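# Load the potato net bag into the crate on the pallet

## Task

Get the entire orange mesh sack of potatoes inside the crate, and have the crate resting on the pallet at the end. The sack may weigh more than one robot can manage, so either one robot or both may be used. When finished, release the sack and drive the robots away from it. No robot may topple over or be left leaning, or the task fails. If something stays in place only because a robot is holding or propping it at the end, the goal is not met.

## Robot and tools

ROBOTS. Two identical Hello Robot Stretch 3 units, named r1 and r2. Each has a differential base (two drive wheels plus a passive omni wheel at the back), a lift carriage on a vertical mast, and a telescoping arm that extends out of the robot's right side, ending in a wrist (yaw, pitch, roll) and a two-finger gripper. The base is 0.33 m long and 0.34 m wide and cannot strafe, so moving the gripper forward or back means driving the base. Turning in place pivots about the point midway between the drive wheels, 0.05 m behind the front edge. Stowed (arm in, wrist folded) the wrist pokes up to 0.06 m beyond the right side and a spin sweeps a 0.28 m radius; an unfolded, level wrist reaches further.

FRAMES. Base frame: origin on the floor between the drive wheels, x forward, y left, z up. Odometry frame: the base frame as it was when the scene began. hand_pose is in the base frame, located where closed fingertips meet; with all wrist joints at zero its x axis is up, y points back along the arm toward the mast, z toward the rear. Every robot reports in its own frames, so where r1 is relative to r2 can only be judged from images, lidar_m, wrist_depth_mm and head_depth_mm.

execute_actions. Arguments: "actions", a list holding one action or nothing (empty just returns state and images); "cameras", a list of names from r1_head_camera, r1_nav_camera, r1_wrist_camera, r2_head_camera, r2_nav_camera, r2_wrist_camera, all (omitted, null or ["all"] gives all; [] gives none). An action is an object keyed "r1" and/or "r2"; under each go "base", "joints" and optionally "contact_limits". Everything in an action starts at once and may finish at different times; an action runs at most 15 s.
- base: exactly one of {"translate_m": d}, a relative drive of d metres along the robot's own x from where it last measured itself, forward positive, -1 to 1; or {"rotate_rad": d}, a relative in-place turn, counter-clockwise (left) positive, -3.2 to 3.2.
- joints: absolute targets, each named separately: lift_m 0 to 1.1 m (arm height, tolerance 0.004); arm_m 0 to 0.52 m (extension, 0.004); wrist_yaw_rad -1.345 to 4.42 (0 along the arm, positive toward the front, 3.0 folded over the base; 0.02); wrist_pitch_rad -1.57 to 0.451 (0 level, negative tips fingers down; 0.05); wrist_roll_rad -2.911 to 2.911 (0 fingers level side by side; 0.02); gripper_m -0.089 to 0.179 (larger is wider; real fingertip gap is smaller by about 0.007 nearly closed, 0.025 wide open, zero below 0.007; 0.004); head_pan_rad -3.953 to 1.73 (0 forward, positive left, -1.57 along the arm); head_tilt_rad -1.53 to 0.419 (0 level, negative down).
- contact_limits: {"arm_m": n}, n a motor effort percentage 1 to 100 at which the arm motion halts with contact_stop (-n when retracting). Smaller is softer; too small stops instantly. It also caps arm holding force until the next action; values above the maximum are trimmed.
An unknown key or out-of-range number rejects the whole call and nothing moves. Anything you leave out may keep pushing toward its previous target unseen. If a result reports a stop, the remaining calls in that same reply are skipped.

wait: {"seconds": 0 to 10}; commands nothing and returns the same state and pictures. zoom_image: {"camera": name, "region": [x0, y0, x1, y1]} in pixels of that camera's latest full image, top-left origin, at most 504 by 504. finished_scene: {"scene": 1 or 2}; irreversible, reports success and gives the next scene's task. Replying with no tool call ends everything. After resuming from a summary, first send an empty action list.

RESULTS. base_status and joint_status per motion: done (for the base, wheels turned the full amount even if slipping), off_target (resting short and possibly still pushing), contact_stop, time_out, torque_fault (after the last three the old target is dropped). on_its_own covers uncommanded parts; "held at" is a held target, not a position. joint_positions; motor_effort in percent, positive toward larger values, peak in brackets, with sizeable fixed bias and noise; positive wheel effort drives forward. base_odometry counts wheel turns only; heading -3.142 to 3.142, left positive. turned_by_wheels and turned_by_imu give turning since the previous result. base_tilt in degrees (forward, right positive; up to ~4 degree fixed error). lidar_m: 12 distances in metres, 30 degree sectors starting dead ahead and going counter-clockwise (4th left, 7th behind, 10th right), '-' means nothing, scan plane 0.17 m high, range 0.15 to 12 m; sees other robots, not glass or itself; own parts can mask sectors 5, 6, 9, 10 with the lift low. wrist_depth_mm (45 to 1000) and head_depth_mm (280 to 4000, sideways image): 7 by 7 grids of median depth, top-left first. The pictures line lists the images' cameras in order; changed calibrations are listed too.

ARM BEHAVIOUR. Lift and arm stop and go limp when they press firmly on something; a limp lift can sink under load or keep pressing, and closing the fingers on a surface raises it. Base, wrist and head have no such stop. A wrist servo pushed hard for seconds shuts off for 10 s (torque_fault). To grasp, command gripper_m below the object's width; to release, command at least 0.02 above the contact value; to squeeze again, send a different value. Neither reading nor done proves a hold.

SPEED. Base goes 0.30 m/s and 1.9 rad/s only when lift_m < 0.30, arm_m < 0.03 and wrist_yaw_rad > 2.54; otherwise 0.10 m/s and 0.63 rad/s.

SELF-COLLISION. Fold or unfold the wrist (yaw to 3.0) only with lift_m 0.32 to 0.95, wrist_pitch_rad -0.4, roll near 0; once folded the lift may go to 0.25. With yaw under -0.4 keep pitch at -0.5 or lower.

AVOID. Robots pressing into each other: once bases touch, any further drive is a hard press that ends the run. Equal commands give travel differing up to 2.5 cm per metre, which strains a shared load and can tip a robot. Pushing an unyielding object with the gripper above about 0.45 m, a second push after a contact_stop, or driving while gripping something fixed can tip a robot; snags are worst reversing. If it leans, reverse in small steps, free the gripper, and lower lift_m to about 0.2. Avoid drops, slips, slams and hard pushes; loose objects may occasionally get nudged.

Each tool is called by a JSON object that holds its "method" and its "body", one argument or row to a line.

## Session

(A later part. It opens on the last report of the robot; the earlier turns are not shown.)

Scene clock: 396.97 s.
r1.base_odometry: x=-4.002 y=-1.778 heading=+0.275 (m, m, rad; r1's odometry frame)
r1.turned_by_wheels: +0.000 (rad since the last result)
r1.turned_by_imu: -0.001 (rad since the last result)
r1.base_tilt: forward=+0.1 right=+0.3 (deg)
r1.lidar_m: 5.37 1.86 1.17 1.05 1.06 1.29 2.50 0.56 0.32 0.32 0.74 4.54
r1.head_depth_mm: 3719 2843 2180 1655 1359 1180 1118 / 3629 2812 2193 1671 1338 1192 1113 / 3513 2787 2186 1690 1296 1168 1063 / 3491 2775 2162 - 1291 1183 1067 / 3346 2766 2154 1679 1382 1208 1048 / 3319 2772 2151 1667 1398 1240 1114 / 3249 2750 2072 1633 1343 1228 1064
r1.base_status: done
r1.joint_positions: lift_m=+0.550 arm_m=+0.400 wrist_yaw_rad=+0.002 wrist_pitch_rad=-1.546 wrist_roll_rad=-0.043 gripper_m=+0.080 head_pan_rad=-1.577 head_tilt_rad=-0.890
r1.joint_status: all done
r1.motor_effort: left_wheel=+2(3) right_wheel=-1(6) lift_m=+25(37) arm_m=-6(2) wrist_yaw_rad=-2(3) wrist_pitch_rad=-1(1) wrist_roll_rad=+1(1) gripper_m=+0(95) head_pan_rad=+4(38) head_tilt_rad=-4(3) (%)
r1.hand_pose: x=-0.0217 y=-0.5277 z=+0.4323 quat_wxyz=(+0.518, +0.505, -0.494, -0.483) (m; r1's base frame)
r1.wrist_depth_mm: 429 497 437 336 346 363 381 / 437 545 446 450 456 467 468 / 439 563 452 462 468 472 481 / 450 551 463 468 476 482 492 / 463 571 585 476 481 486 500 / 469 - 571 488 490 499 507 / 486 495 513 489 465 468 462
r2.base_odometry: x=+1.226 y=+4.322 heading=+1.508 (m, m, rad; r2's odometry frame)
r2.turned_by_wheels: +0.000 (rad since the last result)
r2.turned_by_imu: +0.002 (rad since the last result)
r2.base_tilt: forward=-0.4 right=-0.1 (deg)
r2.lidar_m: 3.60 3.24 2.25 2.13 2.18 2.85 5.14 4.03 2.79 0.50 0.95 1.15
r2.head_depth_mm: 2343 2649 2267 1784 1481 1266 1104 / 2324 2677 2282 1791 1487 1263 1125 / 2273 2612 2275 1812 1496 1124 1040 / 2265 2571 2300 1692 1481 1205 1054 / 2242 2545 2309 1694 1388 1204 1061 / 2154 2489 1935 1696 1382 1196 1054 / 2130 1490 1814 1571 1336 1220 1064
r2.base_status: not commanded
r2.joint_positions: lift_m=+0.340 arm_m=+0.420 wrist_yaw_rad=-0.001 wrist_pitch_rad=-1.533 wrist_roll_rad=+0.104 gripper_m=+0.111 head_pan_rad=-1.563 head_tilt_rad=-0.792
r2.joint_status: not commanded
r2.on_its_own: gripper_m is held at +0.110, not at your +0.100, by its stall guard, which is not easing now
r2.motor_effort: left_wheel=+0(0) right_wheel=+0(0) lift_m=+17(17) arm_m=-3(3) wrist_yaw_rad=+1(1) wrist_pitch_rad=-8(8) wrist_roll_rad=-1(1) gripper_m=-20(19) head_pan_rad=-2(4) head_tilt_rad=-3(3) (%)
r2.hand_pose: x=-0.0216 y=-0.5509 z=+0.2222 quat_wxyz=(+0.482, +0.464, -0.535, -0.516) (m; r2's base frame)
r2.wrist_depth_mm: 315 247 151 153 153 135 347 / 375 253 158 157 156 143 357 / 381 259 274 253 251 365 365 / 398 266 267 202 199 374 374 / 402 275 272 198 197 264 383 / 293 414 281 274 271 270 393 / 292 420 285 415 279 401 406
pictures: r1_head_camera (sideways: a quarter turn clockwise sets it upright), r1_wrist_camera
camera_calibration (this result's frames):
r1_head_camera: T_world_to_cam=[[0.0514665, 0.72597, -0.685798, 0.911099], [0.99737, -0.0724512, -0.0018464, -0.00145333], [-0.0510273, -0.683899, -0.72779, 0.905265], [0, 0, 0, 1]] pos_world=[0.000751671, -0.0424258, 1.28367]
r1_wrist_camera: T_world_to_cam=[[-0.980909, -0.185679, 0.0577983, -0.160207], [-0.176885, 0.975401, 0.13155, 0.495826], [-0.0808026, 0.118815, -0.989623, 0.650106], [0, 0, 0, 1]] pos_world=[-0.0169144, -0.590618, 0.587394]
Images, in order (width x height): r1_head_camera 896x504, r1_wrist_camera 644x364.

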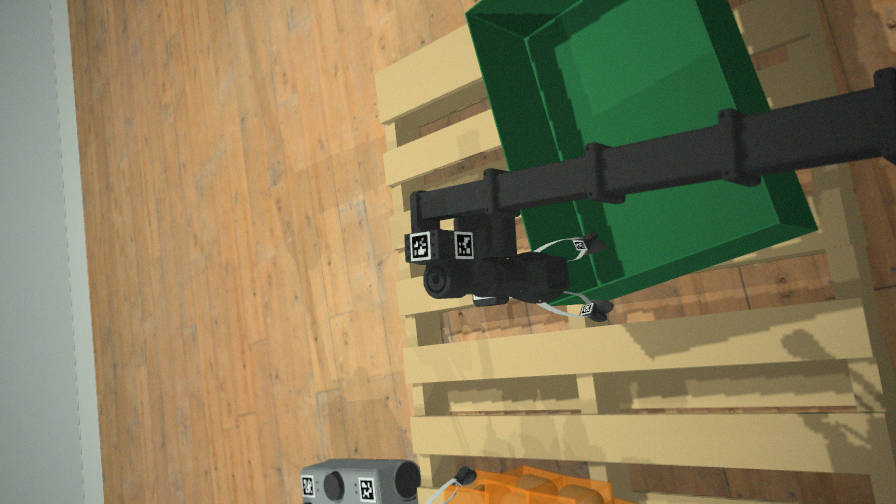

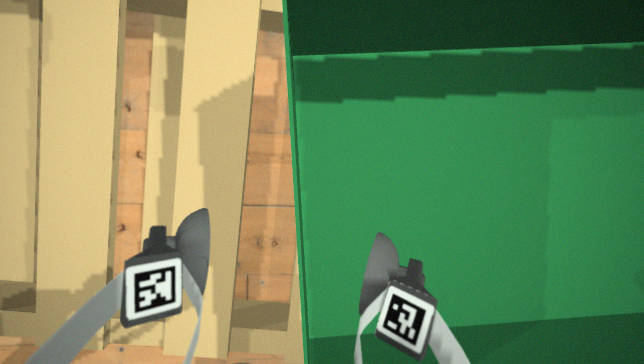

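{"method": "execute_actions", "body": {
  "actions": [
    {"r1":{"joints":{"lift_m":0.39}}}
  ],
  "cameras": []
}}

{"method": "execute_actions", "body": {
  "actions": [
    {"r1":{"joints":{"gripper_m":-0.02}}}
  ],
  "cameras": []
}}

{"method": "execute_actions", "body": {
  "actions": [
    {"r1":{"joints":{"wrist_roll_rad":-0.8,"lift_m":0.4}}}
  ],
  "cameras": ["r1_head_camera","r2_head_camera"]
}}

Scene clock: 407.07 s.
r1.base_odometry: x=-4.002 y=-1.778 heading=+0.275 (m, m, rad; r1's odometry frame)
r1.turned_by_wheels: +0.000 (rad since the last result)
r1.turned_by_imu: +0.001 (rad since the last result)
r1.base_tilt: forward=+0.0 right=+0.2 (deg)
r1.lidar_m: 5.36 1.86 1.17 1.05 1.06 1.29 2.50 0.56 0.32 0.32 0.74 4.51
r1.head_depth_mm: 3723 2866 2204 1660 1364 1172 1115 / 3652 2823 2174 1673 1334 1173 1095 / 3500 2801 2182 1669 1301 1171 1060 / 3486 2807 2171 1686 1295 1192 1074 / 3393 2800 2146 1674 1392 1207 1050 / 3349 2779 2142 1675 1387 1246 1110 / 3269 2746 2080 1630 1341 1239 1066
r1.base_status: not commanded
r1.joint_positions: lift_m=+0.390 arm_m=+0.400 wrist_yaw_rad=+0.002 wrist_pitch_rad=-1.546 wrist_roll_rad=-0.043 gripper_m=+0.080 head_pan_rad=-1.577 head_tilt_rad=-0.890
r1.joint_status: all done
r1.motor_effort: left_wheel=+2(2) right_wheel=-1(1) lift_m=+25(24) arm_m=-5(5) wrist_yaw_rad=-3(3) wrist_pitch_rad=-1(1) wrist_roll_rad=+1(1) gripper_m=+0(0) head_pan_rad=+3(3) head_tilt_rad=-4(4) (%)
r1.hand_pose: x=-0.0217 y=-0.5277 z=+0.2723 quat_wxyz=(+0.518, +0.505, -0.494, -0.483) (m; r1's base frame)
r1.wrist_depth_mm: 390 282 282 285 287 294 298 / 394 287 411 292 295 300 304 / 405 289 411 296 300 304 312 / 409 296 421 300 307 312 318 / 417 300 436 306 311 316 323 / 424 - 439 313 320 322 333 / 430 312 446 321 328 330 337
r2.base_odometry: x=+1.226 y=+4.322 heading=+1.508 (m, m, rad; r2's odometry frame)
r2.turned_by_wheels: +0.000 (rad since the last result)
r2.turned_by_imu: +0.001 (rad since the last result)
r2.base_tilt: forward=-0.3 right=-0.2 (deg)
r2.lidar_m: 3.62 3.25 2.25 2.13 2.18 2.84 5.15 4.03 2.80 0.50 0.95 1.15
r2.head_depth_mm: 2339 2664 2260 1781 1487 1260 1102 / 2292 2657 2260 1787 1488 1268 1125 / 2266 2619 2278 1800 1488 1133 1041 / 2246 2596 2293 1711 1472 1195 1057 / 2243 2553 2310 1703 1385 1212 1059 / 2163 2419 1952 1695 1384 1191 1053 / 2170 2360 1473 1565 1340 1219 1058
r2.base_status: not commanded
r2.joint_positions: lift_m=+0.340 arm_m=+0.420 wrist_yaw_rad=-0.001 wrist_pitch_rad=-1.533 wrist_roll_rad=+0.104 gripper_m=+0.111 head_pan_rad=-1.563 head_tilt_rad=-0.792
r2.joint_status: not commanded
r2.on_its_own: gripper_m is held at +0.110, not at your +0.100, by its stall guard, which is not easing now
r2.motor_effort: left_wheel=+0(0) right_wheel=+0(0) lift_m=+17(17) arm_m=-3(3) wrist_yaw_rad=+1(2) wrist_pitch_rad=-8(8) wrist_roll_rad=-1(1) gripper_m=-19(20) head_pan_rad=-2(3) head_tilt_rad=-3(3) (%)
r2.hand_pose: x=-0.0216 y=-0.5509 z=+0.2222 quat_wxyz=(+0.482, +0.464, -0.535, -0.516) (m; r2's base frame)
r2.wrist_depth_mm: 316 247 151 152 153 135 347 / 377 253 157 157 156 143 356 / 384 259 275 253 252 370 366 / 393 266 267 202 199 376 375 / 400 272 274 198 197 264 381 / 291 416 281 273 270 270 390 / 294 421 287 413 277 399 407
pictures: none
No camera images: the call's "cameras" was empty. Leave "cameras" out to get every camera's image.

Scene clock: 408.57 s.
r1.base_odometry: x=-4.002 y=-1.778 heading=+0.274 (m, m, rad; r1's odometry frame)
r1.turned_by_wheels: +0.000 (rad since the last result)
r1.turned_by_imu: -0.001 (rad since the last result)
r1.base_tilt: forward=+0.1 right=+0.3 (deg)
r1.lidar_m: 5.37 1.86 1.17 1.06 1.06 1.29 2.50 0.56 0.32 0.32 0.73 4.52
r1.head_depth_mm: 3643 2846 2203 1655 1357 1177 1116 / 3621 2832 2183 1671 1337 1174 1098 / 3508 2791 2161 1671 1300 1172 1061 / 3503 2764 2164 1689 - 1192 1070 / 3406 2756 2168 1679 1388 1214 1048 / 3310 2739 2130 1637 1384 1247 1107 / 3269 2728 2057 1624 1335 1238 1067
r1.base_status: not commanded
r1.joint_positions: lift_m=+0.390 arm_m=+0.400 wrist_yaw_rad=+0.006 wrist_pitch_rad=-1.546 wrist_roll_rad=-0.047 gripper_m=-0.019 head_pan_rad=-1.577 head_tilt_rad=-0.890
r1.joint_status: all done
r1.motor_effort: left_wheel=-5(5) right_wheel=+12(12) lift_m=+27(26) arm_m=-5(5) wrist_yaw_rad=-6(7) wrist_pitch_rad=-1(1) wrist_roll_rad=+3(3) gripper_m=-19(100) head_pan_rad=+3(3) head_tilt_rad=-3(4) (%)
r1.hand_pose: x=-0.0217 y=-0.5275 z=+0.2722 quat_wxyz=(+0.519, +0.507, -0.492, -0.481) (m; r1's base frame)
r1.wrist_depth_mm: 387 282 283 285 290 294 299 / 393 285 290 291 295 301 305 / 403 289 304 295 300 305 313 / 408 297 423 299 307 311 318 / 416 299 432 307 313 318 324 / 422 307 - 110 320 325 330 / 421 310 450 321 324 334 340
r2.base_odometry: x=+1.226 y=+4.322 heading=+1.508 (m, m, rad; r2's odometry frame)
r2.turned_by_wheels: +0.000 (rad since the last result)
r2.turned_by_imu: +0.000 (rad since the last result)
r2.base_tilt: forward=-0.4 right=+0.0 (deg)
r2.lidar_m: 3.62 3.25 2.26 2.13 2.18 2.84 5.16 4.02 2.80 0.50 0.95 1.15
r2.head_depth_mm: 2360 2646 2261 1790 1475 1264 1106 / 2317 2623 2262 1804 1491 1272 1121 / 2274 2601 2288 1802 1488 1129 1039 / 2233 2594 2299 1698 1474 1199 1054 / 2248 2550 2287 1697 1397 1204 1054 / 2169 2433 1962 1687 1386 1196 1052 / 2154 2392 1460 1562 1334 1219 1059
r2.base_status: not commanded
r2.joint_positions: lift_m=+0.340 arm_m=+0.420 wrist_yaw_rad=-0.001 wrist_pitch_rad=-1.533 wrist_roll_rad=+0.104 gripper_m=+0.111 head_pan_rad=-1.563 head_tilt_rad=-0.792
r2.joint_status: not commanded
r2.on_its_own: gripper_m is held at +0.110, not at your +0.100, by its stall guard, which is not easing now
r2.motor_effort: left_wheel=+0(0) right_wheel=+0(0) lift_m=+17(17) arm_m=-3(4) wrist_yaw_rad=+2(1) wrist_pitch_rad=-8(8) wrist_roll_rad=-1(1) gripper_m=-19(20) head_pan_rad=-3(2) head_tilt_rad=-3(4) (%)
r2.hand_pose: x=-0.0216 y=-0.5509 z=+0.2222 quat_wxyz=(+0.482, +0.464, -0.535, -0.516) (m; r2's base frame)
r2.wrist_depth_mm: 314 247 151 153 153 135 351 / 378 252 157 157 156 143 357 / 386 259 274 253 251 368 366 / 395 266 267 201 199 377 374 / 404 274 274 198 197 263 382 / 291 414 282 274 271 269 390 / 292 423 287 410 278 401 404
pictures: none
No camera images: the call's "cameras" was empty. Leave "cameras" out to get every camera's image.

Scene clock: 409.60 s.
r1.base_odometry: x=-4.002 y=-1.778 heading=+0.274 (m, m, rad; r1's odometry frame)
r1.turned_by_wheels: +0.000 (rad since the last result)
r1.turned_by_imu: +0.000 (rad since the last result)
r1.base_tilt: forward=+0.1 right=+0.5 (deg)
r1.lidar_m: 5.37 1.85 1.17 1.05 1.06 1.29 2.50 0.56 0.32 0.32 0.73 4.54
r1.head_depth_mm: 3738 2812 2180 1653 1359 1174 1119 / 3626 2787 2160 1683 1337 1175 1101 / 3529 2796 2178 1671 1301 1170 1057 / 3475 2790 2154 1694 - 1191 1072 / 3445 2760 2151 1684 1389 1209 1050 / 3304 2715 2154 1669 1395 1241 1102 / 3259 2754 2065 1624 1341 1233 1061
r1.base_status: not commanded
r1.joint_positions: lift_m=+0.399 arm_m=+0.400 wrist_yaw_rad=-0.016 wrist_pitch_rad=-1.543 wrist_roll_rad=-0.758 gripper_m=-0.019 head_pan_rad=-1.577 head_tilt_rad=-0.890
r1.joint_status: wrist_roll_rad off_target (ended at -0.758, target -0.800); the others done
r1.on_its_own: wrist_yaw_rad is at rest, and its effort (+15) is outside its rest range (-12 to +12)
r1.motor_effort: left_wheel=-3(6) right_wheel=+6(12) lift_m=+51(54) arm_m=-5(5) wrist_yaw_rad=+15(16) wrist_pitch_rad=-2(2) wrist_roll_rad=-21(21) gripper_m=-22(21) head_pan_rad=+3(3) head_tilt_rad=-3(3) (%)
r1.hand_pose: x=-0.0213 y=-0.5283 z=+0.2813 quat_wxyz=(+0.656, +0.638, -0.288, -0.281) (m; r1's base frame)
r1.wrist_depth_mm: 288 382 287 296 355 150 148 / 397 383 294 419 176 221 176 / 387 293 301 430 153 302 214 / 295 299 433 215 314 322 276 / 299 306 433 154 322 332 337 / 307 433 - 124 331 339 349 / 331 335 164 326 338 348 356
r2.base_odometry: x=+1.226 y=+4.322 heading=+1.508 (m, m, rad; r2's odometry frame)
r2.turned_by_wheels: +0.000 (rad since the last result)
r2.turned_by_imu: +0.000 (rad since the last result)
r2.base_tilt: forward=-0.4 right=-0.1 (deg)
r2.lidar_m: 3.62 3.25 2.26 2.13 2.18 2.84 5.16 4.05 2.80 0.50 0.95 1.15
r2.head_depth_mm: 2316 2670 2257 1800 1476 1267 1101 / 2329 2645 2255 1789 1477 1274 1125 / 2290 2620 2283 1808 1489 1124 1048 / 2246 2587 2283 1714 1472 1198 1051 / 2207 2536 2318 1701 1392 1210 1059 / 2156 2403 1947 1699 1385 1192 1053 / 2159 2347 1391 1560 1333 1220 1061
r2.base_status: not commanded
r2.joint_positions: lift_m=+0.340 arm_m=+0.420 wrist_yaw_rad=-0.001 wrist_pitch_rad=-1.533 wrist_roll_rad=+0.104 gripper_m=+0.111 head_pan_rad=-1.563 head_tilt_rad=-0.792
r2.joint_status: not commanded
r2.on_its_own: gripper_m is held at +0.110, not at your +0.100, by its stall guard, which is not easing now
r2.motor_effort: left_wheel=+0(0) right_wheel=+0(0) lift_m=+17(17) arm_m=-3(4) wrist_yaw_rad=+2(2) wrist_pitch_rad=-8(8) wrist_roll_rad=-1(1) gripper_m=-20(20) head_pan_rad=-2(2) head_tilt_rad=-3(3) (%)
r2.hand_pose: x=-0.0216 y=-0.5509 z=+0.2222 quat_wxyz=(+0.482, +0.464, -0.535, -0.516) (m; r2's base frame)
r2.wrist_depth_mm: 314 247 151 152 153 135 348 / 376 253 158 158 156 144 356 / 388 259 274 254 252 364 369 / 398 266 267 201 198 375 372 / 401 274 274 197 197 263 383 / 290 412 281 275 271 270 391 / 294 421 285 410 278 400 402
pictures: r1_head_camera (sideways: a quarter turn clockwise sets it upright), r2_head_camera (sideways: a quarter turn clockwise sets it upright)
camera_calibration (this result's frames):
r1_head_camera: T_world_to_cam=[[0.051466, 0.72597, -0.685798, 0.911099], [0.99737, -0.0724506, -0.00184639, -0.00145334], [-0.0510269, -0.6839, -0.727789, 0.905264], [0, 0, 0, 1]] pos_world=[0.000751696, -0.0424258, 1.28367]
r2_head_camera: T_world_to_cam=[[0.0575576, 0.709368, -0.702485, 0.931169], [0.998244, -0.0507584, 0.0305347, -0.0466355], [-0.0139966, -0.703009, -0.711044, 0.885539], [0, 0, 0, 1]] pos_world=[0.00535232, -0.0403669, 1.28521]
Images, in order (width x height): r1_head_camera 896x504, r2_head_camera 896x504.

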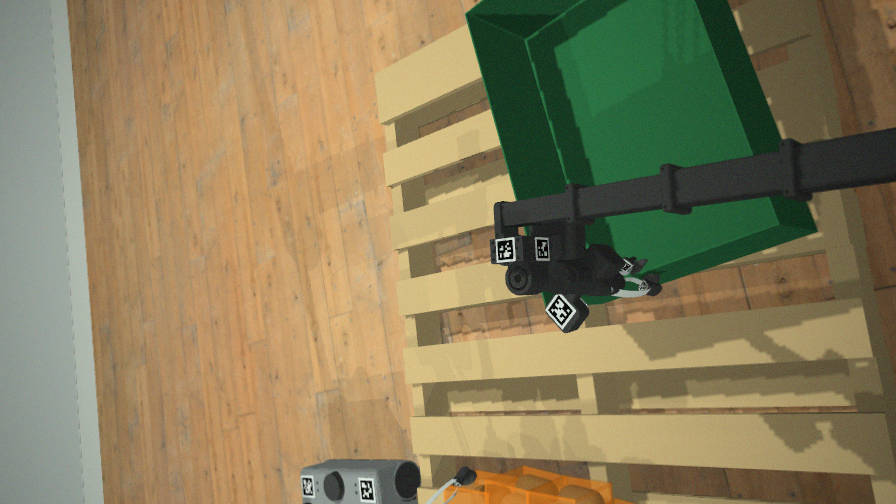

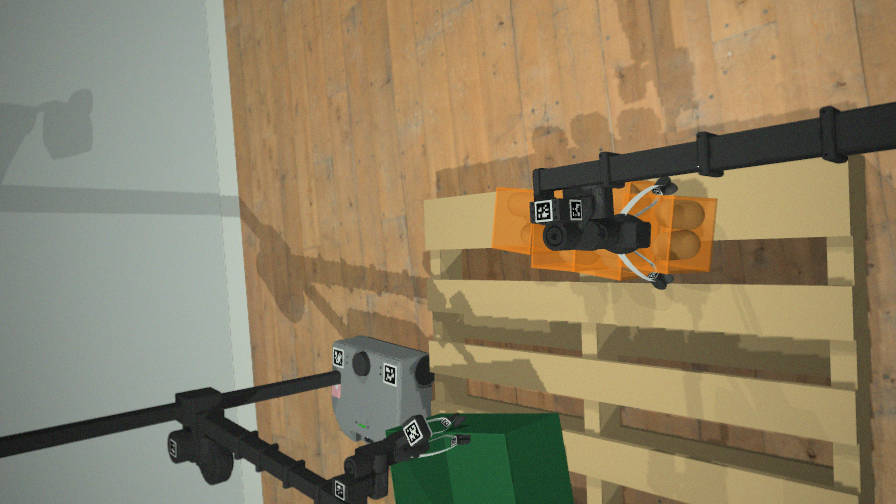

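{"method": "execute_actions", "body": {
  "actions": [
    {"r1":{"joints":{"wrist_roll_rad":-0.05,"lift_m":0.39}}}
  ],
  "cameras": []
}}

{"method": "execute_actions", "body": {
  "actions": [
    {"r1":{"base":{"translate_m":0.27}}}
  ],
  "cameras": ["r1_head_camera","r2_head_camera"]
}}

Scene clock: 428.17 s.
r1.base_odometry: x=-4.002 y=-1.778 heading=+0.274 (m, m, rad; r1's odometry frame)
r1.turned_by_wheels: +0.000 (rad since the last result)
r1.turned_by_imu: +0.000 (rad since the last result)
r1.base_tilt: forward=+0.0 right=+0.2 (deg)
r1.lidar_m: 5.36 1.86 1.17 1.06 1.06 1.29 2.51 0.56 0.32 0.32 0.73 4.55
r1.head_depth_mm: 3686 2790 2191 1653 1364 1176 1116 / 3620 2803 2192 1680 1331 1170 1092 / 3533 2778 2183 1666 1301 1173 1057 / 3492 2804 2165 1684 1289 1194 1068 / 3370 2780 2157 1681 1390 1211 1051 / 3318 2747 2142 1664 1391 1241 1104 / 3251 2756 2068 1627 1341 1225 1062
r1.base_status: not commanded
r1.joint_positions: lift_m=+0.391 arm_m=+0.400 wrist_yaw_rad=+0.005 wrist_pitch_rad=-1.546 wrist_roll_rad=-0.068 gripper_m=-0.019 head_pan_rad=-1.577 head_tilt_rad=-0.890
r1.joint_status: lift_m contact_stop (moved -0.009 of -0.009); the others done
r1.on_its_own: lift_m is slack since a contact_stop, until your next command for it
r1.motor_effort: left_wheel=-2(3) right_wheel=+5(6) lift_m=+34(44) arm_m=-5(5) wrist_yaw_rad=-5(15) wrist_pitch_rad=-1(2) wrist_roll_rad=+9(18) gripper_m=-16(21) head_pan_rad=+4(3) head_tilt_rad=-3(4) (%)
r1.hand_pose: x=-0.0217 y=-0.5276 z=+0.2728 quat_wxyz=(+0.524, +0.512, -0.487, -0.476) (m; r1's base frame)
r1.wrist_depth_mm: 392 283 284 287 289 295 302 / 398 287 291 292 299 301 306 / 404 292 412 297 301 308 313 / 412 295 424 303 308 313 319 / 423 302 429 307 315 320 327 / 425 308 - - 322 327 332 / 418 312 453 321 327 331 339
r2.base_odometry: x=+1.226 y=+4.322 heading=+1.508 (m, m, rad; r2's odometry frame)
r2.turned_by_wheels: +0.000 (rad since the last result)
r2.turned_by_imu: +0.001 (rad since the last result)
r2.base_tilt: forward=-0.2 right=+0.0 (deg)
r2.lidar_m: 3.61 3.24 2.26 2.13 2.17 2.84 5.16 4.02 2.80 0.50 0.95 1.15
r2.head_depth_mm: 2340 2653 2250 1791 1487 1255 1102 / 2310 2671 2258 1814 1483 1275 1121 / 2290 2628 2277 1789 1490 1125 1038 / 2242 2606 2289 1712 1475 1207 1051 / 2239 2558 2284 1690 1390 1208 1056 / 2176 2434 1966 1709 1395 1190 1054 / 2167 2361 1473 1556 1332 1214 1066
r2.base_status: not commanded
r2.joint_positions: lift_m=+0.340 arm_m=+0.420 wrist_yaw_rad=-0.001 wrist_pitch_rad=-1.533 wrist_roll_rad=+0.104 gripper_m=+0.111 head_pan_rad=-1.563 head_tilt_rad=-0.792
r2.joint_status: not commanded
r2.on_its_own: gripper_m is held at +0.110, not at your +0.100, by its stall guard, which is not easing now
r2.motor_effort: left_wheel=+0(0) right_wheel=+0(0) lift_m=+17(17) arm_m=-3(3) wrist_yaw_rad=+1(2) wrist_pitch_rad=-8(8) wrist_roll_rad=-1(1) gripper_m=-19(19) head_pan_rad=-2(2) head_tilt_rad=-4(3) (%)
r2.hand_pose: x=-0.0216 y=-0.5509 z=+0.2222 quat_wxyz=(+0.482, +0.464, -0.535, -0.516) (m; r2's base frame)
r2.wrist_depth_mm: 314 246 151 153 153 135 349 / 376 253 158 157 156 143 358 / 386 258 275 253 250 365 366 / 394 265 266 201 200 374 374 / 399 272 273 198 196 265 381 / 292 409 282 273 271 269 389 / 294 418 286 411 277 401 404
pictures: none
No camera images: the call's "cameras" was empty. Leave "cameras" out to get every camera's image.

not run: a stop came earlier in this reply.

{"method": "execute_actions", "body": {
  "actions": [
    {"r1":{"base":{"translate_m":0.27},"joints":{"lift_m":0.395}}}
  ],
  "cameras": ["r1_head_camera","r2_head_camera"]
}}

Scene clock: 434.90 s.
r1.base_odometry: x=-3.742 y=-1.705 heading=+0.274 (m, m, rad; r1's odometry frame)
r1.turned_by_wheels: +0.000 (rad since the last result)
r1.turned_by_imu: +0.001 (rad since the last result)
r1.base_tilt: forward=-0.1 right=+0.2 (deg)
r1.lidar_m: 5.09 1.95 1.22 1.10 1.11 1.34 2.62 0.50 0.32 0.31 0.62 4.49
r1.head_depth_mm: 3650 2832 2186 1677 1331 1173 1102 / 3589 2808 2172 1694 1316 1176 1090 / 3492 2816 2175 1677 1289 1171 1067 / 3443 2758 2158 1679 1289 1147 1036 / 3374 2752 2148 1674 1369 1245 1082 / 3301 2628 1867 1426 1264 1164 1028 / 3196 1548 1857 1753 1490 1286 1124
r1.base_status: done
r1.joint_positions: lift_m=+0.394 arm_m=+0.400 wrist_yaw_rad=+0.006 wrist_pitch_rad=-1.539 wrist_roll_rad=-0.062 gripper_m=-0.019 head_pan_rad=-1.577 head_tilt_rad=-0.890
r1.joint_status: all done
r1.motor_effort: left_wheel=-3(3) right_wheel=+5(13) lift_m=+52(54) arm_m=-5(5) wrist_yaw_rad=-6(7) wrist_pitch_rad=-3(4) wrist_roll_rad=+5(8) gripper_m=-16(18) head_pan_rad=+3(3) head_tilt_rad=-3(3) (%)
r1.hand_pose: x=-0.0217 y=-0.5294 z=+0.2762 quat_wxyz=(+0.525, +0.508, -0.490, -0.475) (m; r1's base frame)
r1.wrist_depth_mm: 224 281 400 289 292 290 279 / 282 293 409 293 300 303 310 / 287 304 415 299 303 309 316 / 294 399 306 305 311 315 323 / 300 410 429 309 315 321 329 / 304 418 - - 324 328 337 / 310 377 322 323 328 334 340
r2.base_odometry: x=+1.226 y=+4.322 heading=+1.508 (m, m, rad; r2's odometry frame)
r2.turned_by_wheels: +0.000 (rad since the last result)
r2.turned_by_imu: +0.001 (rad since the last result)
r2.base_tilt: forward=-0.3 right=+0.0 (deg)
r2.lidar_m: 3.61 3.27 2.25 2.13 2.18 2.85 5.15 4.04 2.80 0.50 0.87 3.52
r2.head_depth_mm: 2334 2628 2218 1778 1489 1263 1103 / 2307 2648 2287 1797 1490 1271 1126 / 2278 2629 2293 1801 1490 1121 1041 / 2274 2593 2272 1712 1470 1201 1054 / 2178 1581 1850 1556 1343 1210 1058 / 2192 2491 2323 1595 1323 1188 1058 / 2177 2499 2362 1563 1323 1221 1063
r2.base_status: not commanded
r2.joint_positions: lift_m=+0.340 arm_m=+0.420 wrist_yaw_rad=-0.001 wrist_pitch_rad=-1.533 wrist_roll_rad=+0.104 gripper_m=+0.111 head_pan_rad=-1.563 head_tilt_rad=-0.792
r2.joint_status: not commanded
r2.on_its_own: gripper_m is held at +0.110, not at your +0.100, by its stall guard, which is not easing now
r2.motor_effort: left_wheel=+0(0) right_wheel=+0(0) lift_m=+17(17) arm_m=-3(3) wrist_yaw_rad=+1(1) wrist_pitch_rad=-8(8) wrist_roll_rad=-1(1) gripper_m=-20(20) head_pan_rad=-3(2) head_tilt_rad=-3(4) (%)
r2.hand_pose: x=-0.0216 y=-0.5509 z=+0.2222 quat_wxyz=(+0.482, +0.464, -0.535, -0.516) (m; r2's base frame)
r2.wrist_depth_mm: 314 247 152 152 153 135 348 / 375 252 158 158 156 143 357 / 387 260 274 254 252 366 365 / 393 265 267 201 199 374 375 / 401 275 273 198 198 264 384 / 292 416 283 274 271 270 390 / 293 422 286 414 278 401 405
pictures: r1_head_camera (sideways: a quarter turn clockwise sets it upright), r2_head_camera (sideways: a quarter turn clockwise sets it upright)
camera_calibration (this result's frames):
r1_head_camera: T_world_to_cam=[[0.0514071, 0.725974, -0.685798, 0.911099], [0.997376, -0.0723696, -0.0018464, -0.00145336], [-0.0509714, -0.683904, -0.72779, 0.905264], [0, 0, 0, 1]] pos_world=[0.00075514, -0.0424263, 1.28367]
r2_head_camera: T_world_to_cam=[[0.0575576, 0.709368, -0.702485, 0.931169], [0.998244, -0.0507584, 0.0305347, -0.0466355], [-0.0139966, -0.703009, -0.711044, 0.885539], [0, 0, 0, 1]] pos_world=[0.00535232, -0.0403669, 1.28521]
Images, in order (width x height): r1_head_camera 896x504, r2_head_camera 896x504.

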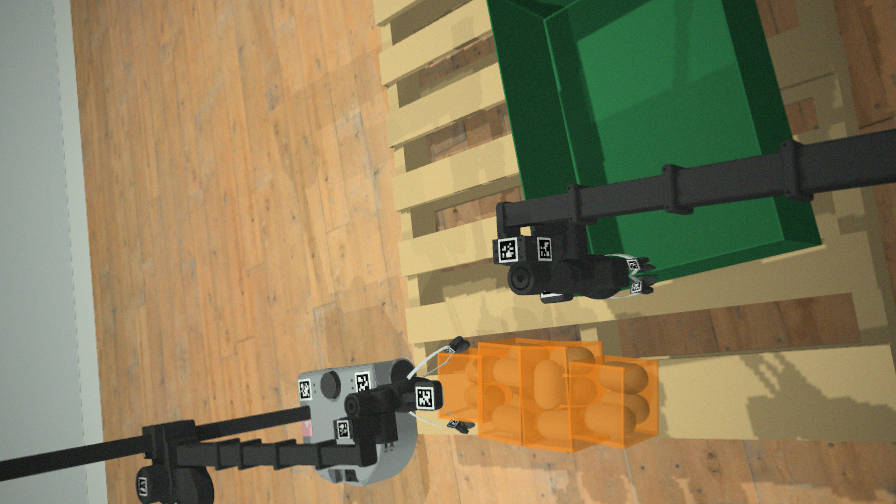

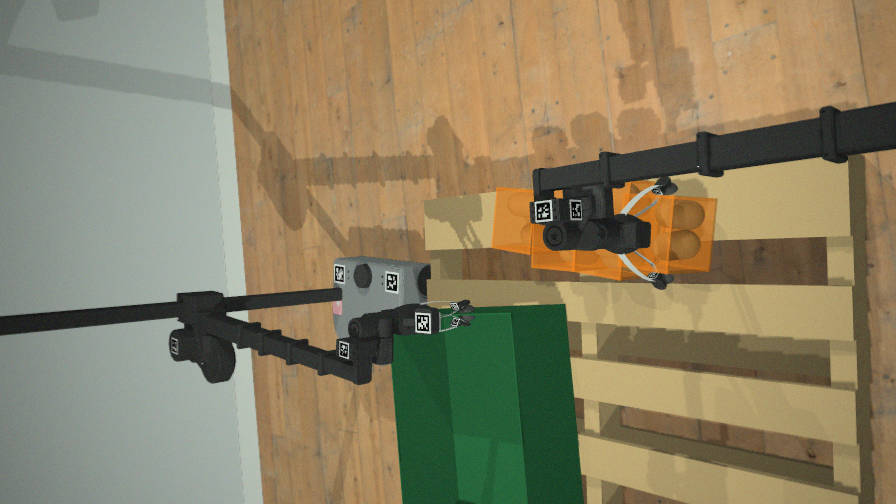

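{"method": "execute_actions", "body": {
  "actions": [
    {"r1":{"joints":{"gripper_m":0.06}}}
  ],
  "cameras": []
}}

{"method": "execute_actions", "body": {
  "actions": [
    {"r1":{"joints":{"lift_m":0.58}}}
  ],
  "cameras": []
}}

{"method": "execute_actions", "body": {
  "actions": [
    {"r1":{"base":{"translate_m":-0.29},"joints":{"arm_m":0.03,"gripper_m":0.0}}}
  ],
  "cameras": []
}}

{"method": "execute_actions", "body": {
  "actions": [
    {"r1":{"joints":{"lift_m":0.35}}}
  ],
  "cameras": ["r1_head_camera"]
}}

Scene clock: 460.37 s.
r1.base_odometry: x=-3.742 y=-1.705 heading=+0.274 (m, m, rad; r1's odometry frame)
r1.turned_by_wheels: +0.000 (rad since the last result)
r1.turned_by_imu: +0.001 (rad since the last result)
r1.base_tilt: forward=+0.1 right=+0.2 (deg)
r1.lidar_m: 5.09 1.95 1.23 1.11 1.11 1.35 2.61 0.50 0.32 0.31 0.62 4.51
r1.head_depth_mm: 3646 2828 2200 1684 1337 1180 1099 / 3544 2856 2181 1691 1315 1175 1091 / 3537 2789 2163 1670 1293 1169 1069 / 3439 2785 2165 1684 1290 1148 1032 / 3387 2745 2158 1680 1384 1257 1087 / 3267 2632 1868 1428 1263 1163 1025 / 3163 1559 1874 1747 1488 1290 1115
r1.base_status: not commanded
r1.joint_positions: lift_m=+0.395 arm_m=+0.400 wrist_yaw_rad=+0.003 wrist_pitch_rad=-1.544 wrist_roll_rad=-0.054 gripper_m=+0.060 head_pan_rad=-1.577 head_tilt_rad=-0.890
r1.joint_status: all done
r1.motor_effort: left_wheel=+0(3) right_wheel=+0(5) lift_m=+44(52) arm_m=-5(5) wrist_yaw_rad=-3(7) wrist_pitch_rad=-1(3) wrist_roll_rad=+2(5) gripper_m=+0(92) head_pan_rad=+3(3) head_tilt_rad=-3(4) (%)
r1.hand_pose: x=-0.0217 y=-0.5280 z=+0.2766 quat_wxyz=(+0.521, +0.507, -0.492, -0.480) (m; r1's base frame)
r1.wrist_depth_mm: 226 284 395 289 293 298 288 / 283 290 408 295 299 306 311 / 289 302 417 301 305 310 315 / 295 312 307 305 312 316 321 / 299 410 311 312 318 323 328 / 306 307 316 317 323 329 335 / 311 429 323 323 333 337 342
r2.base_odometry: x=+1.226 y=+4.322 heading=+1.508 (m, m, rad; r2's odometry frame)
r2.turned_by_wheels: +0.000 (rad since the last result)
r2.turned_by_imu: +0.001 (rad since the last result)
r2.base_tilt: forward=-0.2 right=+0.0 (deg)
r2.lidar_m: 3.61 3.23 2.26 2.13 2.18 2.85 5.16 4.04 2.80 0.50 0.87 3.53
r2.head_depth_mm: 2320 2658 2231 1788 1478 1260 1103 / 2322 2639 2271 1782 1488 1271 1124 / 2272 2619 2296 1796 1490 1126 1042 / 2262 2586 2294 1713 1487 1196 1054 / 2154 1599 1823 1547 1349 1208 1057 / 2208 2478 2342 1571 1318 1191 1054 / 2170 2480 2333 1582 1320 1211 1064
r2.base_status: not commanded
r2.joint_positions: lift_m=+0.340 arm_m=+0.420 wrist_yaw_rad=-0.001 wrist_pitch_rad=-1.533 wrist_roll_rad=+0.104 gripper_m=+0.111 head_pan_rad=-1.563 head_tilt_rad=-0.792
r2.joint_status: not commanded
r2.on_its_own: gripper_m is held at +0.110, not at your +0.100, by its stall guard, which is not easing now
r2.motor_effort: left_wheel=-1(1) right_wheel=+0(0) lift_m=+17(17) arm_m=-4(3) wrist_yaw_rad=+1(2) wrist_pitch_rad=-8(8) wrist_roll_rad=-1(1) gripper_m=-20(19) head_pan_rad=-3(2) head_tilt_rad=-4(3) (%)
r2.hand_pose: x=-0.0216 y=-0.5509 z=+0.2222 quat_wxyz=(+0.482, +0.464, -0.535, -0.516) (m; r2's base frame)
r2.wrist_depth_mm: 315 247 151 153 153 135 349 / 375 253 157 158 156 143 357 / 386 259 275 253 251 367 365 / 395 266 268 202 198 374 375 / 402 274 274 198 196 264 382 / 291 413 282 275 270 270 391 / 292 421 287 413 278 403 406
pictures: none
No camera images: the call's "cameras" was empty. Leave "cameras" out to get every camera's image.

Scene clock: 462.87 s.
r1.base_odometry: x=-3.742 y=-1.705 heading=+0.274 (m, m, rad; r1's odometry frame)
r1.turned_by_wheels: +0.000 (rad since the last result)
r1.turned_by_imu: +0.000 (rad since the last result)
r1.base_tilt: forward=+0.1 right=+0.2 (deg)
r1.lidar_m: 5.11 1.94 1.23 1.10 1.11 1.35 2.62 0.50 0.32 0.31 0.62 4.49
r1.head_depth_mm: 3670 2811 2201 1678 1328 1175 1098 / 3590 2774 2185 1694 1319 1200 - / 3484 2777 2189 1649 1285 1169 1046 / 3424 2747 2148 - 1269 1148 1037 / 3386 2726 2164 1639 1367 1249 1083 / 3272 2659 1883 1423 1263 1167 1031 / 3234 1552 1846 1739 1484 1287 1124
r1.base_status: not commanded
r1.joint_positions: lift_m=+0.580 arm_m=+0.400 wrist_yaw_rad=+0.003 wrist_pitch_rad=-1.545 wrist_roll_rad=-0.054 gripper_m=+0.060 head_pan_rad=-1.577 head_tilt_rad=-0.890
r1.joint_status: all done
r1.motor_effort: left_wheel=+1(0) right_wheel=+0(0) lift_m=+43(45) arm_m=-5(5) wrist_yaw_rad=-3(4) wrist_pitch_rad=-1(2) wrist_roll_rad=+2(2) gripper_m=+0(0) head_pan_rad=+3(4) head_tilt_rad=-3(4) (%)
r1.hand_pose: x=-0.0217 y=-0.5278 z=+0.4616 quat_wxyz=(+0.520, +0.507, -0.491, -0.480) (m; r1's base frame)
r1.wrist_depth_mm: 565 406 483 359 343 355 353 / 576 413 575 479 485 492 480 / 588 476 590 484 491 503 514 / 590 482 600 496 508 514 522 / 615 486 512 508 514 519 534 / 621 499 510 515 529 529 542 / 634 513 534 502 505 526 542
r2.base_odometry: x=+1.226 y=+4.322 heading=+1.508 (m, m, rad; r2's odometry frame)
r2.turned_by_wheels: +0.000 (rad since the last result)
r2.turned_by_imu: +0.000 (rad since the last result)
r2.base_tilt: forward=-0.3 right=+0.0 (deg)
r2.lidar_m: 3.62 3.24 2.26 2.13 2.17 2.84 5.17 4.04 2.79 0.50 0.86 3.52
r2.head_depth_mm: 2339 2641 2270 1783 1480 1262 1102 / 2292 2669 2272 1795 1494 1273 1122 / 2291 2626 2304 1821 1500 1128 1042 / 2246 2576 2292 1707 1476 1206 1057 / 2130 2460 1804 1576 1342 1206 1057 / 2175 2495 2245 1594 1323 1190 1057 / 2168 2491 2328 1573 1322 1218 1061
r2.base_status: not commanded
r2.joint_positions: lift_m=+0.340 arm_m=+0.420 wrist_yaw_rad=-0.001 wrist_pitch_rad=-1.533 wrist_roll_rad=+0.104 gripper_m=+0.111 head_pan_rad=-1.563 head_tilt_rad=-0.792
r2.joint_status: not commanded
r2.on_its_own: gripper_m is held at +0.110, not at your +0.100, by its stall guard, which is not easing now
r2.motor_effort: left_wheel=+0(0) right_wheel=+0(0) lift_m=+17(17) arm_m=-3(3) wrist_yaw_rad=+1(2) wrist_pitch_rad=-8(8) wrist_roll_rad=-1(1) gripper_m=-19(19) head_pan_rad=-2(2) head_tilt_rad=-3(4) (%)
r2.hand_pose: x=-0.0216 y=-0.5509 z=+0.2222 quat_wxyz=(+0.482, +0.464, -0.535, -0.516) (m; r2's base frame)
r2.wrist_depth_mm: 316 247 151 153 153 135 349 / 378 253 157 157 156 144 358 / 389 259 274 253 251 367 364 / 393 266 266 202 199 375 374 / 400 275 273 197 196 264 384 / 293 415 282 274 271 271 389 / 293 424 287 414 279 400 405
pictures: none
No camera images: the call's "cameras" was empty. Leave "cameras" out to get every camera's image.

Scene clock: 466.80 s.
r1.base_odometry: x=-4.021 y=-1.783 heading=+0.274 (m, m, rad; r1's odometry frame)
r1.turned_by_wheels: +0.000 (rad since the last result)
r1.turned_by_imu: -0.001 (rad since the last result)
r1.base_tilt: forward=+0.1 right=+0.4 (deg)
r1.lidar_m: 5.39 1.86 1.17 1.05 1.06 1.28 2.48 3.41 0.37 0.34 0.34 4.54
r1.head_depth_mm: 3785 2851 2211 1733 1430 1225 1118 / 3597 2849 2193 1669 1285 1174 - / 3560 2794 2188 1653 1322 1190 - / 3469 2778 2166 1686 1292 1165 - / 3435 2764 2158 1686 1294 1162 1031 / 3337 2782 2142 1651 1262 1163 1010 / 3278 2745 2069 1645 1332 1204 1011
r1.base_status: done
r1.joint_positions: lift_m=+0.580 arm_m=+0.030 wrist_yaw_rad=+0.002 wrist_pitch_rad=-1.546 wrist_roll_rad=-0.053 gripper_m=+0.000 head_pan_rad=-1.577 head_tilt_rad=-0.890
r1.joint_status: all done
r1.motor_effort: left_wheel=+0(3) right_wheel=-1(6) lift_m=+43(43) arm_m=-5(3) wrist_yaw_rad=-2(3) wrist_pitch_rad=-1(1) wrist_roll_rad=+1(2) gripper_m=-3(93) head_pan_rad=+3(3) head_tilt_rad=-3(4) (%)
r1.hand_pose: x=-0.0217 y=-0.1576 z=+0.4616 quat_wxyz=(+0.520, +0.507, -0.492, -0.480) (m; r1's base frame)
r1.wrist_depth_mm: 539 406 386 371 353 342 357 / 529 485 478 497 507 492 507 / 589 595 604 620 623 523 538 / 598 605 618 628 636 648 668 / 611 618 624 - 647 663 666 / 620 625 - - - 675 691 / 630 639 - - 683 681 692
r2.base_odometry: x=+1.226 y=+4.322 heading=+1.508 (m, m, rad; r2's odometry frame)
r2.turned_by_wheels: +0.000 (rad since the last result)
r2.turned_by_imu: +0.001 (rad since the last result)
r2.base_tilt: forward=-0.3 right=-0.1 (deg)
r2.lidar_m: 3.61 3.24 2.26 2.13 2.18 2.84 5.17 4.04 2.79 0.50 0.87 3.51
r2.head_depth_mm: 2323 2651 2260 1781 1485 1265 1101 / 2306 2665 2268 1829 1488 1277 1127 / 2300 2607 2294 1800 1494 1125 1041 / 2255 2574 2286 1703 1475 1198 1058 / 2208 2578 2321 1567 1353 1204 1053 / 2185 2415 1940 1583 1324 1189 1053 / 2066 1455 2344 1570 1328 1216 1061
r2.base_status: not commanded
r2.joint_positions: lift_m=+0.340 arm_m=+0.420 wrist_yaw_rad=-0.001 wrist_pitch_rad=-1.533 wrist_roll_rad=+0.104 gripper_m=+0.111 head_pan_rad=-1.563 head_tilt_rad=-0.792
r2.joint_status: not commanded
r2.on_its_own: gripper_m is held at +0.110, not at your +0.100, by its stall guard, which is not easing now
r2.motor_effort: left_wheel=+0(0) right_wheel=+0(0) lift_m=+17(18) arm_m=-3(4) wrist_yaw_rad=+1(2) wrist_pitch_rad=-8(8) wrist_roll_rad=-1(1) gripper_m=-19(19) head_pan_rad=-2(2) head_tilt_rad=-3(3) (%)
r2.hand_pose: x=-0.0216 y=-0.5509 z=+0.2222 quat_wxyz=(+0.482, +0.464, -0.535, -0.516) (m; r2's base frame)
r2.wrist_depth_mm: 317 247 152 153 153 135 352 / 375 253 158 157 156 144 355 / 385 260 276 254 252 368 365 / 393 266 267 202 198 377 374 / 400 273 273 197 197 263 382 / 292 411 282 276 270 270 388 / 292 419 287 413 279 400 405
pictures: none
No camera images: the call's "cameras" was empty. Leave "cameras" out to get every camera's image.

Scene clock: 469.73 s.
r1.base_odometry: x=-4.021 y=-1.783 heading=+0.274 (m, m, rad; r1's odometry frame)
r1.turned_by_wheels: +0.000 (rad since the last result)
r1.turned_by_imu: +0.000 (rad since the last result)
r1.base_tilt: forward=+0.2 right=+0.2 (deg)
r1.lidar_m: 5.37 1.86 1.17 1.05 1.06 1.29 2.49 3.39 0.37 0.34 0.34 4.53
r1.head_depth_mm: 3701 2810 2195 1737 1431 1230 1113 / 3634 2814 2175 1676 1283 1155 1100 / 3560 2809 2165 1656 1324 1166 1087 / 3429 2776 2170 1670 1293 1174 1054 / 3413 2779 2166 1680 1292 1165 1028 / 3323 2737 2149 1650 1265 1166 1015 / 3273 2728 2089 1646 1325 1199 1015
r1.base_status: not commanded
r1.joint_positions: lift_m=+0.350 arm_m=+0.030 wrist_yaw_rad=+0.002 wrist_pitch_rad=-1.546 wrist_roll_rad=-0.053 gripper_m=+0.000 head_pan_rad=-1.577 head_tilt_rad=-0.890
r1.joint_status: all done
r1.motor_effort: left_wheel=+2(2) right_wheel=-1(1) lift_m=+24(35) arm_m=-5(5) wrist_yaw_rad=-2(2) wrist_pitch_rad=-1(1) wrist_roll_rad=+1(1) gripper_m=-3(3) head_pan_rad=+3(3) head_tilt_rad=-3(3) (%)
r1.hand_pose: x=-0.0217 y=-0.1576 z=+0.2323 quat_wxyz=(+0.520, +0.507, -0.492, -0.480) (m; r1's base frame)
r1.wrist_depth_mm: 255 244 247 270 255 385 264 / 360 364 300 271 258 282 269 / 364 372 377 382 390 399 337 / 374 376 383 388 399 406 410 / 382 384 - - - 415 416 / 388 391 - - - 422 428 / 390 398 - - - - 438
r2.base_odometry: x=+1.226 y=+4.322 heading=+1.508 (m, m, rad; r2's odometry frame)
r2.turned_by_wheels: +0.000 (rad since the last result)
r2.turned_by_imu: +0.001 (rad since the last result)
r2.base_tilt: forward=-0.2 right=+0.0 (deg)
r2.lidar_m: 3.60 3.25 2.26 2.13 2.18 2.85 5.16 4.05 2.81 0.50 0.87 3.53
r2.head_depth_mm: 2344 2622 2249 1784 1486 1263 1105 / 2313 2633 2273 1794 1487 1265 1125 / 2264 2632 2272 1803 1482 1129 1043 / 2257 2583 2306 1708 1472 1202 1049 / 2226 2550 2315 1577 1346 1205 1052 / 2212 2384 1875 1585 1322 1190 1055 / 2141 2379 2247 1577 1325 1220 1062
r2.base_status: not commanded
r2.joint_positions: lift_m=+0.340 arm_m=+0.420 wrist_yaw_rad=-0.001 wrist_pitch_rad=-1.533 wrist_roll_rad=+0.104 gripper_m=+0.111 head_pan_rad=-1.563 head_tilt_rad=-0.792
r2.joint_status: not commanded
r2.on_its_own: gripper_m is held at +0.110, not at your +0.100, by its stall guard, which is not easing now
r2.motor_effort: left_wheel=+0(1) right_wheel=+0(0) lift_m=+17(17) arm_m=-3(3) wrist_yaw_rad=+2(2) wrist_pitch_rad=-8(8) wrist_roll_rad=-1(1) gripper_m=-19(19) head_pan_rad=-2(2) head_tilt_rad=-3(4) (%)
r2.hand_pose: x=-0.0216 y=-0.5509 z=+0.2222 quat_wxyz=(+0.482, +0.464, -0.535, -0.516) (m; r2's base frame)
r2.wrist_depth_mm: 314 246 151 153 153 135 349 / 376 253 157 158 156 143 354 / 386 259 273 253 251 366 364 / 397 267 267 201 199 374 374 / 403 274 274 197 197 264 386 / 290 414 282 273 271 270 394 / 292 420 286 415 279 402 405
pictures: r1_head_camera (sideways: a quarter turn clockwise sets it upright)
camera_calibration (this result's frames):
r1_head_camera: T_world_to_cam=[[0.0513823, 0.725976, -0.685798, 0.9111], [0.997379, -0.0723356, -0.0018464, -0.00145338], [-0.050948, -0.683905, -0.72779, 0.905264], [0, 0, 0, 1]] pos_world=[0.000756587, -0.0424264, 1.28367]
Images, in order (width x height): r1_head_camera 896x504.

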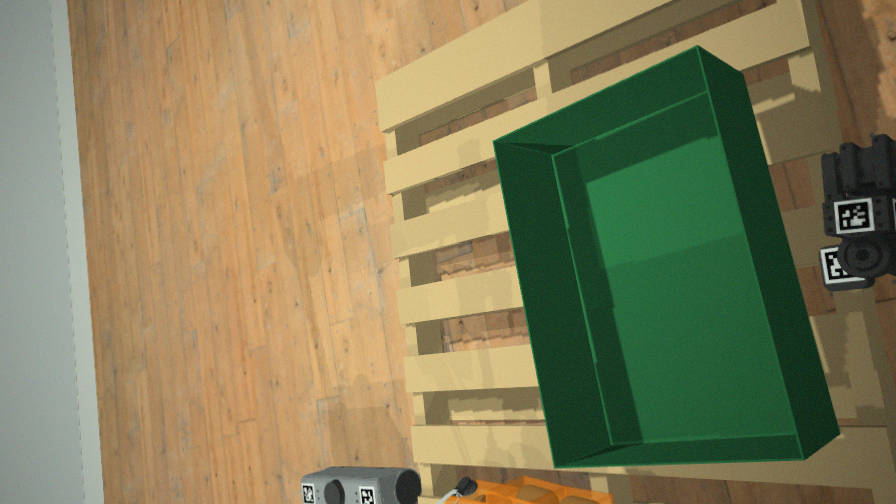

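{"method": "execute_actions", "body": {
  "actions": [
    {"r1":{"base":{"translate_m":0.06},"joints":{"arm_m":0.40},"contact_limits":{"arm_m":40}}}
  ],
  "cameras": ["r1_head_camera"]
}}

Scene clock: 477.30 s.
r1.base_odometry: x=-3.963 y=-1.767 heading=+0.274 (m, m, rad; r1's odometry frame)
r1.turned_by_wheels: +0.000 (rad since the last result)
r1.turned_by_imu: +0.001 (rad since the last result)
r1.base_tilt: forward=+0.1 right=+0.4 (deg)
r1.lidar_m: 5.31 1.87 1.18 1.06 1.07 1.30 2.51 3.46 0.56 0.54 0.56 4.51
r1.head_depth_mm: 3735 2808 2188 1650 1400 1222 1116 / 3614 2810 2196 1483 1327 1177 1098 / 3502 2819 2180 1476 1353 1197 1091 / 3526 2785 2170 1472 - 1193 1092 / 3410 2760 2152 1458 1347 1144 1072 / 3341 2754 2144 1626 1319 1183 1047 / 3281 2718 1896 1656 1333 1230 1102
r1.base_status: done
r1.joint_positions: lift_m=+0.350 arm_m=+0.399 wrist_yaw_rad=+0.001 wrist_pitch_rad=-1.590 wrist_roll_rad=-0.052 gripper_m=+0.000 head_pan_rad=-1.577 head_tilt_rad=-0.890
r1.joint_status: all done
r1.motor_effort: left_wheel=+2(6) right_wheel=-4(5) lift_m=+25(24) arm_m=+11(18) wrist_yaw_rad=-2(2) wrist_pitch_rad=+11(20) wrist_roll_rad=+1(1) gripper_m=-5(5) head_pan_rad=+3(3) head_tilt_rad=-3(4) (%)
r1.contact_limits: arm_m 40 (drawing in: default 27, maximum 45; extending or still: default 38, maximum 61)
r1.hand_pose: x=-0.0216 y=-0.5152 z=+0.2333 quat_wxyz=(+0.508, +0.518, -0.482, -0.491) (m; r1's base frame)
r1.wrist_depth_mm: 232 235 239 240 245 246 251 / 237 242 244 246 250 254 258 / 240 246 250 253 256 261 264 / 136 156 200 257 263 269 271 / 93 101 118 142 179 242 278 / - 75 84 95 110 132 163 / 386 280 72 74 80 90 104
r2.base_odometry: x=+1.226 y=+4.322 heading=+1.508 (m, m, rad; r2's odometry frame)
r2.turned_by_wheels: +0.000 (rad since the last result)
r2.turned_by_imu: +0.001 (rad since the last result)
r2.base_tilt: forward=-0.4 right=+0.0 (deg)
r2.lidar_m: 3.62 3.27 2.25 2.13 2.18 2.84 5.15 4.03 2.80 0.50 0.65 0.95
r2.head_depth_mm: 2333 2642 2253 1783 1479 1267 1103 / 2301 2648 2271 1784 1487 1265 1127 / 2310 2609 2271 1802 1493 1136 1040 / 2266 2575 2289 1704 1473 1200 1058 / 2212 2548 2305 1700 1334 1193 1060 / 2166 2345 1947 1491 1362 1186 1060 / 2172 2432 2234 1514 1369 1207 1059
r2.base_status: not commanded
r2.joint_positions: lift_m=+0.340 arm_m=+0.420 wrist_yaw_rad=-0.001 wrist_pitch_rad=-1.533 wrist_roll_rad=+0.104 gripper_m=+0.111 head_pan_rad=-1.563 head_tilt_rad=-0.792
r2.joint_status: not commanded
r2.on_its_own: gripper_m is held at +0.110, not at your +0.100, by its stall guard, which is not easing now
r2.motor_effort: left_wheel=+0(0) right_wheel=+0(0) lift_m=+17(17) arm_m=-3(3) wrist_yaw_rad=+2(1) wrist_pitch_rad=-8(8) wrist_roll_rad=-1(1) gripper_m=-19(19) head_pan_rad=-3(2) head_tilt_rad=-3(4) (%)
r2.hand_pose: x=-0.0216 y=-0.5509 z=+0.2222 quat_wxyz=(+0.482, +0.464, -0.535, -0.516) (m; r2's base frame)
r2.wrist_depth_mm: 296 247 152 153 153 135 347 / 375 253 157 158 156 143 357 / 386 259 274 254 252 368 365 / 394 265 266 202 199 373 372 / 399 274 273 198 197 265 382 / 293 412 281 274 271 271 393 / 294 418 286 417 279 401 403
pictures: r1_head_camera (sideways: a quarter turn clockwise sets it upright)
camera_calibration (this result's frames):
r1_head_camera: T_world_to_cam=[[0.0513374, 0.726231, -0.685531, 0.910751], [0.997383, -0.0722711, -0.00187078, -0.00142167], [-0.0509027, -0.683641, -0.728041, 0.905591], [0, 0, 0, 1]] pos_world=[0.000759343, -0.0424201, 1.28365]
Images, in order (width x height): r1_head_camera 896x504.

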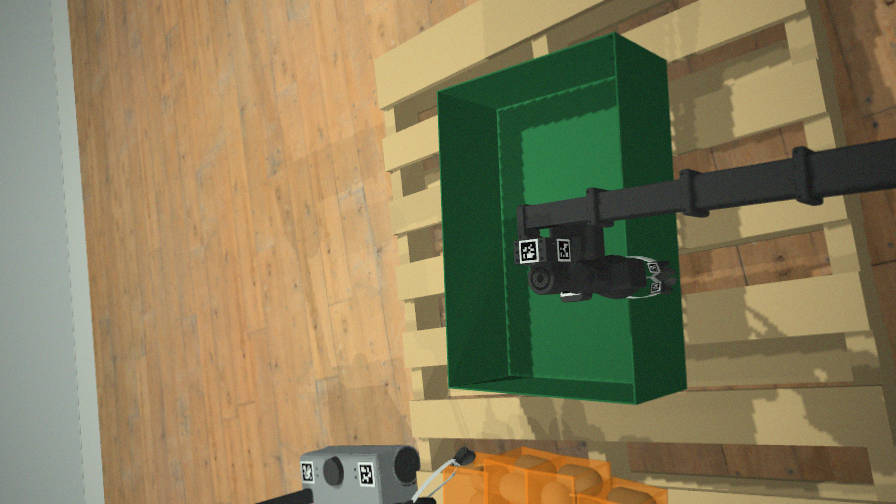

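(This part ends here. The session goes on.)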